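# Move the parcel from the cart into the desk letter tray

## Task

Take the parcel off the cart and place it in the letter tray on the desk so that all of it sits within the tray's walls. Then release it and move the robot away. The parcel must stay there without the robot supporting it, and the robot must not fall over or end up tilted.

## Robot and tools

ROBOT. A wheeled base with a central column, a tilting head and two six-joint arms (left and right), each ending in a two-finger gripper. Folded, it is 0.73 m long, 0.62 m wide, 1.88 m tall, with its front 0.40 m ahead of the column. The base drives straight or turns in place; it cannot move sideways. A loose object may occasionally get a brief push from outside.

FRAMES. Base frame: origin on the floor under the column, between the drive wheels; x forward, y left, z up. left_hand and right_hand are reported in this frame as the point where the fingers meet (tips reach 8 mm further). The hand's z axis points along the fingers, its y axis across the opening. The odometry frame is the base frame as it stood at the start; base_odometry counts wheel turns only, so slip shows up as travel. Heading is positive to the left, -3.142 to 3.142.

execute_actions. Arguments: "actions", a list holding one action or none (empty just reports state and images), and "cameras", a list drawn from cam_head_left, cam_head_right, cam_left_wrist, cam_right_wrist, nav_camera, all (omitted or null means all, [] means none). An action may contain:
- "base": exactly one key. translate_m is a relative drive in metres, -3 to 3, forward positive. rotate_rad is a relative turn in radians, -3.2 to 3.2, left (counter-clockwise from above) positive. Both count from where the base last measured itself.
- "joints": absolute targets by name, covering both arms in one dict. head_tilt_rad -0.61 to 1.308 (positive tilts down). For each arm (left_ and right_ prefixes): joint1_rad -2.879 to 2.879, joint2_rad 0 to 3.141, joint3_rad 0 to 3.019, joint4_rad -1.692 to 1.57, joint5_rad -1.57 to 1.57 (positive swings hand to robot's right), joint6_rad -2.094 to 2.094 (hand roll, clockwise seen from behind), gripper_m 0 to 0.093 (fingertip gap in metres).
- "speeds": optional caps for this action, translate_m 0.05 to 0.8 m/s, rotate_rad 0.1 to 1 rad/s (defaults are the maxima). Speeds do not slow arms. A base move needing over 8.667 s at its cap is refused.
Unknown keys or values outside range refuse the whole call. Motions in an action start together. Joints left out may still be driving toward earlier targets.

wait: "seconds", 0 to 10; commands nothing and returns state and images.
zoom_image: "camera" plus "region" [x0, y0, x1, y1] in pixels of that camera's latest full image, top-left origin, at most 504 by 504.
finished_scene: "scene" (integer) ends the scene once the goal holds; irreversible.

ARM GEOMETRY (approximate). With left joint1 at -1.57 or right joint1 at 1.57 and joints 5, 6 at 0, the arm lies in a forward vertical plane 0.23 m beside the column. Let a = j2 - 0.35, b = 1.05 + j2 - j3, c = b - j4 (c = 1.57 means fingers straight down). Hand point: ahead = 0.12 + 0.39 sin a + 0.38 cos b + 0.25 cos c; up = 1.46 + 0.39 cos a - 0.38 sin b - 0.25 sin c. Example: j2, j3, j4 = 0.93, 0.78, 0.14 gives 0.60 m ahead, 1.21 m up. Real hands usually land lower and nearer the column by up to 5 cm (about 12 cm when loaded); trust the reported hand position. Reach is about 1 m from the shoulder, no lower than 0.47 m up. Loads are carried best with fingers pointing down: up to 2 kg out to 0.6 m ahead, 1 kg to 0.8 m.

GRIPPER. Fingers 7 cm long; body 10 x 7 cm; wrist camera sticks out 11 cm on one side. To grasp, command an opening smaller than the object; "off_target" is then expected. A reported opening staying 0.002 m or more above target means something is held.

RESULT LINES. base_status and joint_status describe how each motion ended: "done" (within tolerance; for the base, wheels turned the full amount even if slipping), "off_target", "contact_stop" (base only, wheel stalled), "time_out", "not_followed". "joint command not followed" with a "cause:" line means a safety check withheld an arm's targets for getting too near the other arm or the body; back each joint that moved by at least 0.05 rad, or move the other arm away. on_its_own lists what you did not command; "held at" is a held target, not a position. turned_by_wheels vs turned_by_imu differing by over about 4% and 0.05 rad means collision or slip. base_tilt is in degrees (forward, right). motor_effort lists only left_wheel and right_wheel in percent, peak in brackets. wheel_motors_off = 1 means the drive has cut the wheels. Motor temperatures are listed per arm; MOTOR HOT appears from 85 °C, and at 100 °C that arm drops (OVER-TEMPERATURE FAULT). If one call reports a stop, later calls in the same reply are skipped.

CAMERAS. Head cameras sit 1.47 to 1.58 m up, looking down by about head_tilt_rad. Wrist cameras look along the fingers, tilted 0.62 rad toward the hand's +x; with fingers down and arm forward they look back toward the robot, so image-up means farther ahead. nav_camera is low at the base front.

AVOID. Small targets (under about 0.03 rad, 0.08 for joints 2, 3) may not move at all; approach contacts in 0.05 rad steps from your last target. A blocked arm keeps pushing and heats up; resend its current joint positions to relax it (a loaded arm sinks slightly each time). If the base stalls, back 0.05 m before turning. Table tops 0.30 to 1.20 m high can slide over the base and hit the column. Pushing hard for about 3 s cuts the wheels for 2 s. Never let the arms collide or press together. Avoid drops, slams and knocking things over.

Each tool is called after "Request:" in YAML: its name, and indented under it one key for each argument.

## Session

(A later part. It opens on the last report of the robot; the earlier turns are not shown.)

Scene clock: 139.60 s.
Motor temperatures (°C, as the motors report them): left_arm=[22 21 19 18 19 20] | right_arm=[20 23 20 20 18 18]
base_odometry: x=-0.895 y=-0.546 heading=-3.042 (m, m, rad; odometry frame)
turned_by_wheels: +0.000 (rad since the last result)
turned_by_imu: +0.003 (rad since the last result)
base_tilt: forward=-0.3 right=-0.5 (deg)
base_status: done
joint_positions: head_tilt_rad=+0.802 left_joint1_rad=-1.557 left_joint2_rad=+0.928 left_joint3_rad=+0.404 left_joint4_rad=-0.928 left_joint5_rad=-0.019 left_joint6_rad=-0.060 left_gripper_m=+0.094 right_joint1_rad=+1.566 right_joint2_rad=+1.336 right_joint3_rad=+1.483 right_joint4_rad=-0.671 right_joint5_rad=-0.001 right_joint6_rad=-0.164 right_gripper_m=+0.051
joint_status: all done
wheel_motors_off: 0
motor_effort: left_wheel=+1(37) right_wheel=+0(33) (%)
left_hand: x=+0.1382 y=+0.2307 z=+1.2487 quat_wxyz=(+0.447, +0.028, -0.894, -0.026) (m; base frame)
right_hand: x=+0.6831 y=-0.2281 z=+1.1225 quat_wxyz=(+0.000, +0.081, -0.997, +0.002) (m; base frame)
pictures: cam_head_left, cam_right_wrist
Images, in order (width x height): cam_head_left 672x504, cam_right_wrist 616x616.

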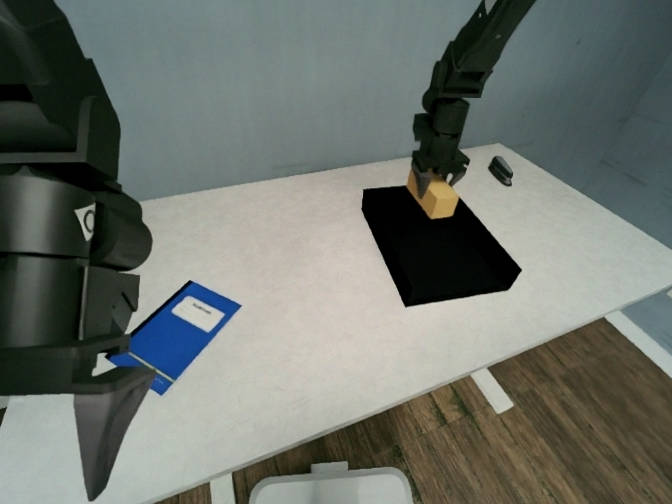

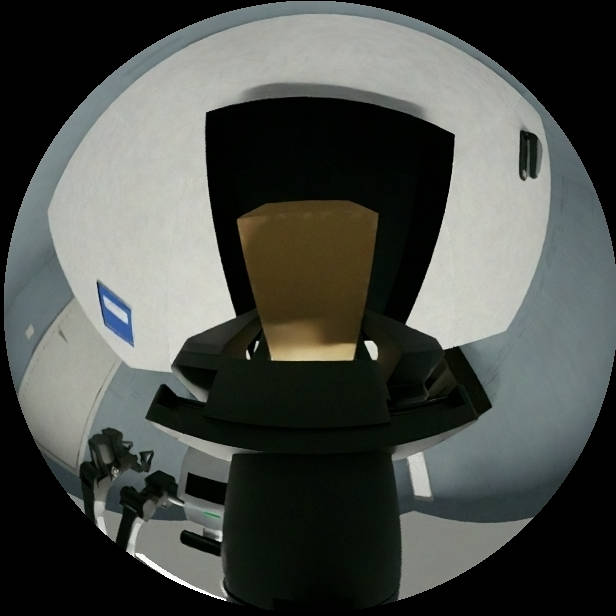

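Request:
execute_actions:
  actions:
    - {"joints": {"right_joint2_rad": 1.505, "right_joint3_rad": 1.565, "right_joint4_rad": -0.555}}
  cameras: ["cam_head_left", "cam_right_wrist"]

Scene clock: 148.50 s.
Motor temperatures (°C, as the motors report them): left_arm=[22 21 19 18 19 20] | right_arm=[20 24 21 20 18 18]
base_odometry: x=-0.895 y=-0.546 heading=-3.042 (m, m, rad; odometry frame)
turned_by_wheels: +0.000 (rad since the last result)
turned_by_imu: +0.001 (rad since the last result)
base_tilt: forward=-0.3 right=-0.5 (deg)
base_status: not commanded
joint_positions: head_tilt_rad=+0.802 left_joint1_rad=-1.557 left_joint2_rad=+0.928 left_joint3_rad=+0.404 left_joint4_rad=-0.928 left_joint5_rad=-0.019 left_joint6_rad=-0.060 left_gripper_m=+0.094 right_joint1_rad=+1.566 right_joint2_rad=+1.521 right_joint3_rad=+1.552 right_joint4_rad=-0.552 right_joint5_rad=-0.001 right_joint6_rad=-0.164 right_gripper_m=+0.051
joint_status: all done
wheel_motors_off: 0
motor_effort: left_wheel=+0(0) right_wheel=+0(1) (%)
left_hand: x=+0.1382 y=+0.2307 z=+1.2487 quat_wxyz=(+0.447, +0.028, -0.894, -0.026) (m; base frame)
right_hand: x=+0.6808 y=-0.2284 z=+1.0342 quat_wxyz=(-0.001, +0.081, -0.997, +0.002) (m; base frame)
pictures: cam_head_left, cam_right_wrist
Images, in order (width x height): cam_head_left 672x504, cam_right_wrist 616x616.

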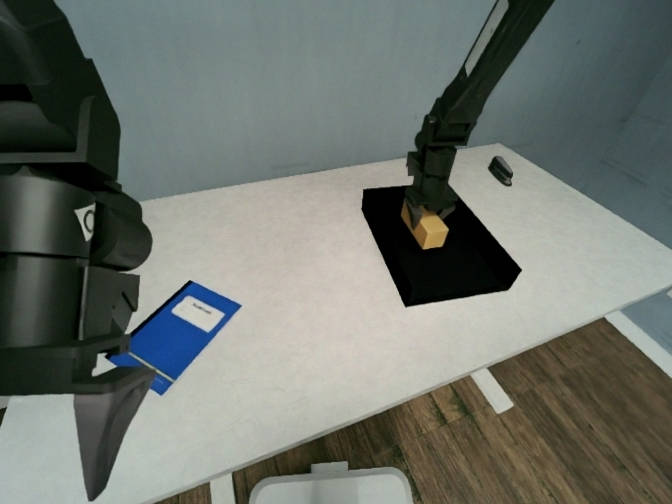

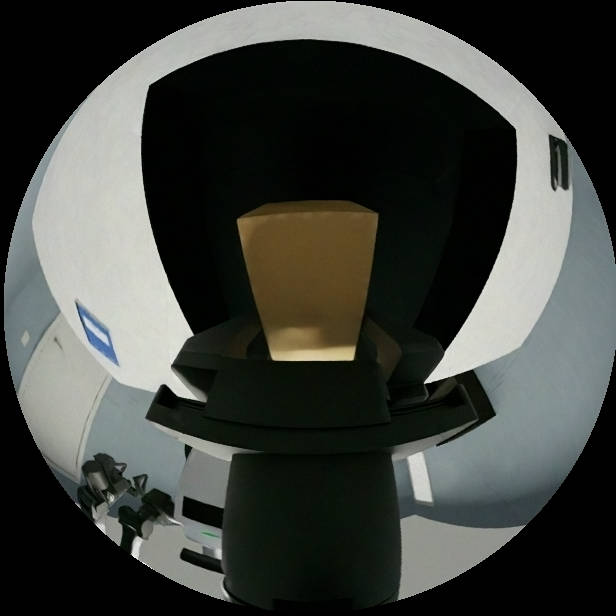

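Request:
execute_actions:
  actions:
    - {"joints": {"right_joint2_rad": 1.55, "right_joint3_rad": 1.565, "right_joint4_rad": -0.51}}
  cameras: ["cam_head_left", "cam_right_wrist"]

Scene clock: 153.47 s.
Motor temperatures (°C, as the motors report them): left_arm=[22 21 19 18 19 20] | right_arm=[20 24 21 20 18 18]
base_odometry: x=-0.895 y=-0.546 heading=-3.042 (m, m, rad; odometry frame)
turned_by_wheels: +0.000 (rad since the last result)
turned_by_imu: +0.001 (rad since the last result)
base_tilt: forward=-0.3 right=-0.5 (deg)
base_status: not commanded
joint_positions: head_tilt_rad=+0.802 left_joint1_rad=-1.557 left_joint2_rad=+0.928 left_joint3_rad=+0.404 left_joint4_rad=-0.928 left_joint5_rad=-0.019 left_joint6_rad=-0.060 left_gripper_m=+0.094 right_joint1_rad=+1.566 right_joint2_rad=+1.530 right_joint3_rad=+1.552 right_joint4_rad=-0.518 right_joint5_rad=-0.001 right_joint6_rad=-0.164 right_gripper_m=+0.051
joint_status: all done
wheel_motors_off: 0
motor_effort: left_wheel=+1(1) right_wheel=-1(0) (%)
left_hand: x=+0.1382 y=+0.2307 z=+1.2487 quat_wxyz=(+0.447, +0.028, -0.894, -0.026) (m; base frame)
right_hand: x=+0.6851 y=-0.2284 z=+1.0292 quat_wxyz=(-0.014, +0.081, -0.997, +0.003) (m; base frame)
pictures: cam_head_left, cam_right_wrist
Images, in order (width x height): cam_head_left 672x504, cam_right_wrist 616x616.

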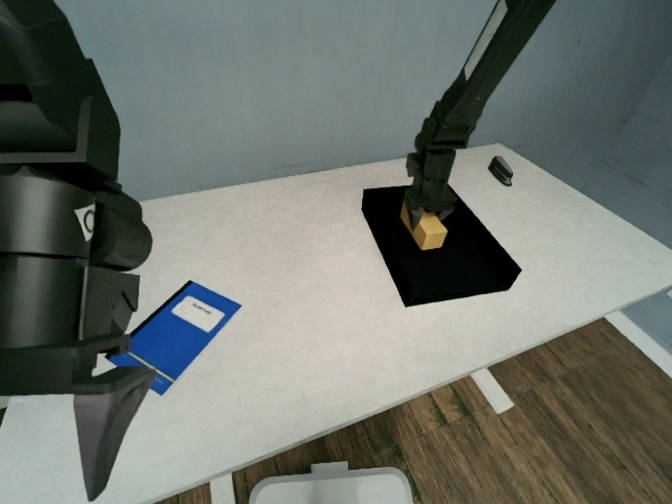

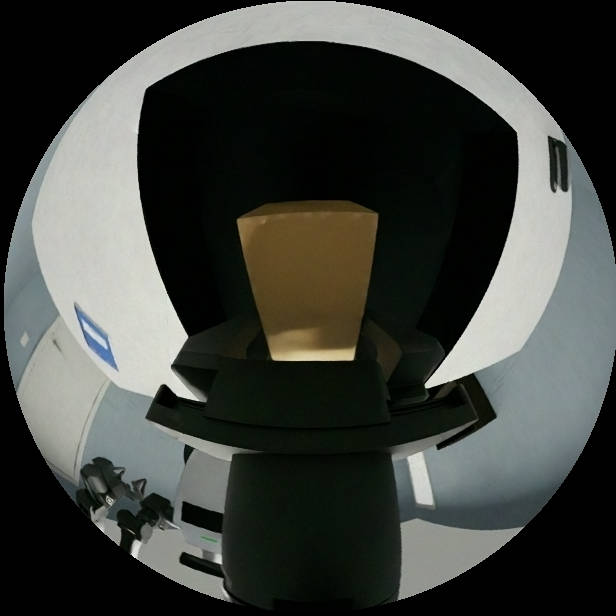

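Request:
execute_actions:
  actions:
    - {"joints": {"right_joint2_rad": 1.59, "right_joint3_rad": 1.565, "right_joint4_rad": -0.5}}
  cameras: ["cam_head_left", "cam_right_wrist"]

Scene clock: 156.30 s.
Motor temperatures (°C, as the motors report them): left_arm=[22 21 19 18 19 20] | right_arm=[20 24 21 20 18 18]
base_odometry: x=-0.895 y=-0.546 heading=-3.042 (m, m, rad; odometry frame)
turned_by_wheels: +0.000 (rad since the last result)
turned_by_imu: +0.001 (rad since the last result)
base_tilt: forward=-0.3 right=-0.6 (deg)
base_status: not commanded
joint_positions: head_tilt_rad=+0.802 left_joint1_rad=-1.557 left_joint2_rad=+0.928 left_joint3_rad=+0.404 left_joint4_rad=-0.928 left_joint5_rad=-0.019 left_joint6_rad=-0.060 left_gripper_m=+0.094 right_joint1_rad=+1.566 right_joint2_rad=+1.584 right_joint3_rad=+1.552 right_joint4_rad=-0.508 right_joint5_rad=-0.001 right_joint6_rad=-0.164 right_gripper_m=+0.051
joint_status: all done
wheel_motors_off: 0
motor_effort: left_wheel=-1(0) right_wheel=+0(0) (%)
left_hand: x=+0.1382 y=+0.2307 z=+1.2487 quat_wxyz=(+0.447, +0.028, -0.894, -0.026) (m; base frame)
right_hand: x=+0.6637 y=-0.2285 z=+0.9992 quat_wxyz=(+0.008, +0.081, -0.997, +0.001) (m; base frame)
pictures: cam_head_left, cam_right_wrist
Images, in order (width x height): cam_head_left 672x504, cam_right_wrist 616x616.

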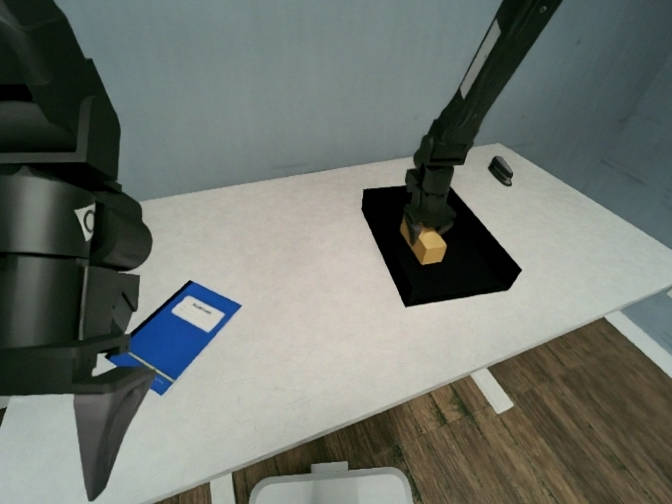

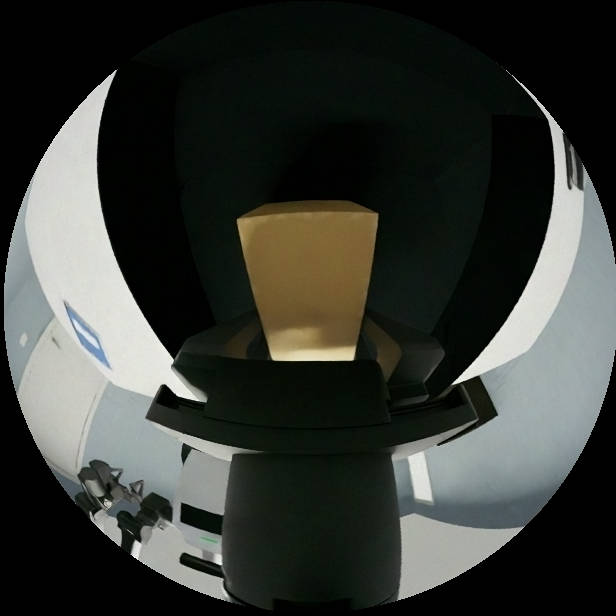

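Request:
execute_actions:
  actions:
    - {"joints": {"right_joint2_rad": 1.615, "right_joint3_rad": 1.565, "right_joint4_rad": -0.48}}
  cameras: ["cam_right_wrist"]

Scene clock: 166.47 s.
Motor temperatures (°C, as the motors report them): left_arm=[22 21 19 18 19 20] | right_arm=[20 24 21 20 18 18]
base_odometry: x=-0.895 y=-0.546 heading=-3.042 (m, m, rad; odometry frame)
turned_by_wheels: +0.000 (rad since the last result)
turned_by_imu: +0.001 (rad since the last result)
base_tilt: forward=-0.3 right=-0.6 (deg)
base_status: not commanded
joint_positions: head_tilt_rad=+0.802 left_joint1_rad=-1.557 left_joint2_rad=+0.928 left_joint3_rad=+0.404 left_joint4_rad=-0.928 left_joint5_rad=-0.019 left_joint6_rad=-0.060 left_gripper_m=+0.094 right_joint1_rad=+1.566 right_joint2_rad=+1.596 right_joint3_rad=+1.552 right_joint4_rad=-0.489 right_joint5_rad=-0.001 right_joint6_rad=-0.164 right_gripper_m=+0.051
joint_status: all done
wheel_motors_off: 0
motor_effort: left_wheel=+1(0) right_wheel=+0(1) (%)
left_hand: x=+0.1382 y=+0.2307 z=+1.2487 quat_wxyz=(+0.447, +0.028, -0.894, -0.026) (m; base frame)
right_hand: x=+0.6631 y=-0.2285 z=+0.9930 quat_wxyz=(+0.005, +0.081, -0.997, +0.001) (m; base frame)
pictures: cam_right_wrist
Images, in order (width x height): cam_right_wrist 616x616.

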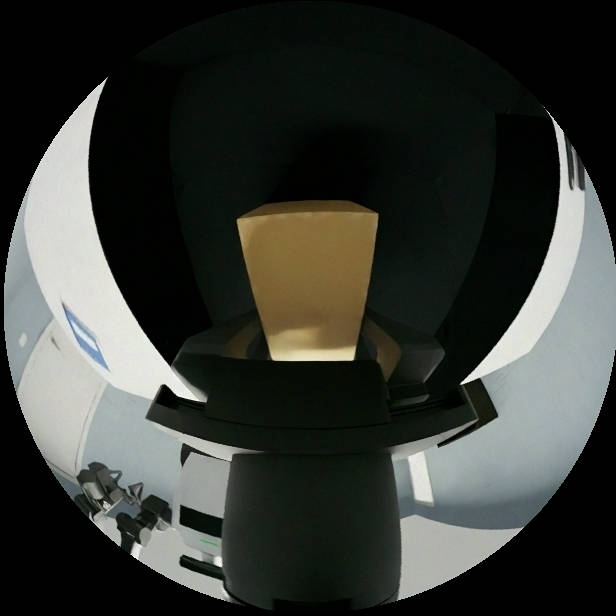

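Request:
execute_actions:
  actions:
    - {"joints": {"right_gripper_m": 0.085}}
  cameras: ["cam_right_wrist"]

Request:
execute_actions:
  actions:
    - {"joints": {"right_joint2_rad": 1.25, "right_joint3_rad": 1.42, "right_joint4_rad": -0.68}}
  cameras: ["cam_right_wrist"]

Request:
execute_actions:
  actions:
    - {"base": {"translate_m": -0.5}, "joints": {"right_joint2_rad": 0.88, "right_joint3_rad": 0.6, "right_joint4_rad": -0.6, "right_joint6_rad": 0}}
  cameras: ["cam_head_left"]

Scene clock: 172.97 s.
Motor temperatures (°C, as the motors report them): left_arm=[22 21 19 18 19 20] | right_arm=[20 24 21 20 18 18]
base_odometry: x=-0.895 y=-0.546 heading=-3.042 (m, m, rad; odometry frame)
turned_by_wheels: +0.000 (rad since the last result)
turned_by_imu: +0.001 (rad since the last result)
base_tilt: forward=-0.3 right=-0.5 (deg)
base_status: not commanded
joint_positions: head_tilt_rad=+0.802 left_joint1_rad=-1.557 left_joint2_rad=+0.928 left_joint3_rad=+0.404 left_joint4_rad=-0.928 left_joint5_rad=-0.019 left_joint6_rad=-0.060 left_gripper_m=+0.094 right_joint1_rad=+1.566 right_joint2_rad=+1.596 right_joint3_rad=+1.552 right_joint4_rad=-0.489 right_joint5_rad=-0.001 right_joint6_rad=-0.164 right_gripper_m=+0.085
joint_status: all done
wheel_motors_off: 0
motor_effort: left_wheel=+0(0) right_wheel=-1(0) (%)
left_hand: x=+0.1382 y=+0.2307 z=+1.2487 quat_wxyz=(+0.447, +0.028, -0.894, -0.026) (m; base frame)
right_hand: x=+0.6631 y=-0.2285 z=+0.9930 quat_wxyz=(+0.005, +0.081, -0.997, +0.001) (m; base frame)
pictures: cam_right_wrist
Images, in order (width x height): cam_right_wrist 616x616.

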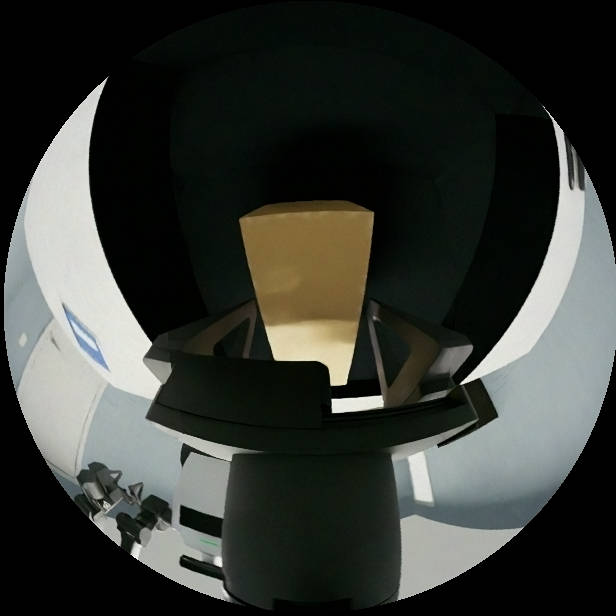

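Scene clock: 174.33 s.
Motor temperatures (°C, as the motors report them): left_arm=[22 21 19 18 19 20] | right_arm=[20 24 21 20 18 18]
base_odometry: x=-0.895 y=-0.546 heading=-3.042 (m, m, rad; odometry frame)
turned_by_wheels: +0.000 (rad since the last result)
turned_by_imu: +0.000 (rad since the last result)
base_tilt: forward=-0.3 right=-0.6 (deg)
base_status: not commanded
joint_positions: head_tilt_rad=+0.802 left_joint1_rad=-1.557 left_joint2_rad=+0.928 left_joint3_rad=+0.404 left_joint4_rad=-0.928 left_joint5_rad=-0.019 left_joint6_rad=-0.060 left_gripper_m=+0.094 right_joint1_rad=+1.566 right_joint2_rad=+1.230 right_joint3_rad=+1.421 right_joint4_rad=-0.682 right_joint5_rad=-0.001 right_joint6_rad=-0.164 right_gripper_m=+0.085
joint_status: all done
wheel_motors_off: 0
motor_effort: left_wheel=+1(1) right_wheel=-1(1) (%)
left_hand: x=+0.1382 y=+0.2307 z=+1.2487 quat_wxyz=(+0.447, +0.028, -0.894, -0.026) (m; base frame)
right_hand: x=+0.6797 y=-0.2279 z=+1.1659 quat_wxyz=(-0.016, +0.081, -0.997, +0.003) (m; base frame)
pictures: cam_right_wrist
Images, in order (width x height): cam_right_wrist 616x616.

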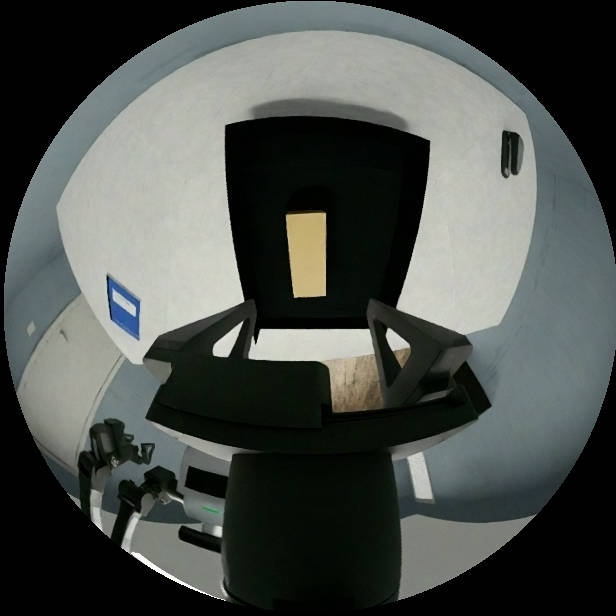

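Scene clock: 176.83 s.
Motor temperatures (°C, as the motors report them): left_arm=[22 21 19 18 19 20] | right_arm=[20 24 21 20 18 18]
base_odometry: x=-0.398 y=-0.497 heading=-3.041 (m, m, rad; odometry frame)
turned_by_wheels: +0.002 (rad since the last result)
turned_by_imu: +0.001 (rad since the last result)
base_tilt: forward=-0.3 right=-0.6 (deg)
base_status: done
joint_positions: head_tilt_rad=+0.803 left_joint1_rad=-1.557 left_joint2_rad=+0.928 left_joint3_rad=+0.401 left_joint4_rad=-0.928 left_joint5_rad=-0.019 left_joint6_rad=-0.060 left_gripper_m=+0.094 right_joint1_rad=+1.566 right_joint2_rad=+0.879 right_joint3_rad=+0.590 right_joint4_rad=-0.601 right_joint5_rad=-0.001 right_joint6_rad=-0.006 right_gripper_m=+0.085
joint_status: all done
wheel_motors_off: 0
motor_effort: left_wheel=+0(34) right_wheel=-4(44) (%)
left_hand: x=+0.1366 y=+0.2307 z=+1.2493 quat_wxyz=(+0.449, +0.028, -0.893, -0.026) (m; base frame)
right_hand: x=+0.3202 y=-0.2269 z=+1.1867 quat_wxyz=(+0.182, +0.002, -0.983, +0.001) (m; base frame)
pictures: cam_head_left
Images, in order (width x height): cam_head_left 672x504.

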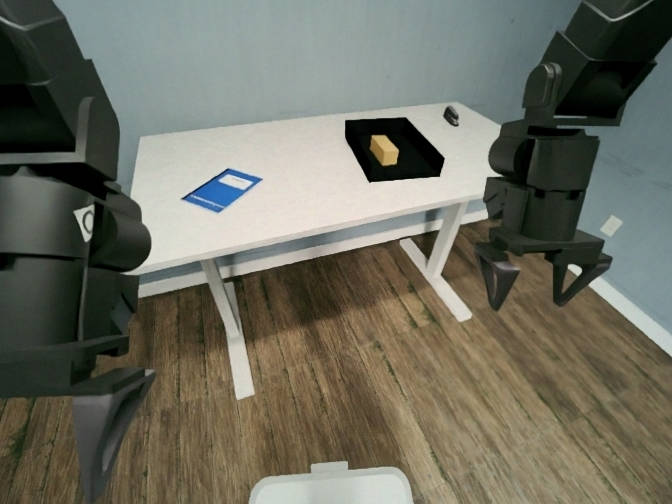

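Request:
finished_scene:
  scene: 1

The scene is finished: the task was done.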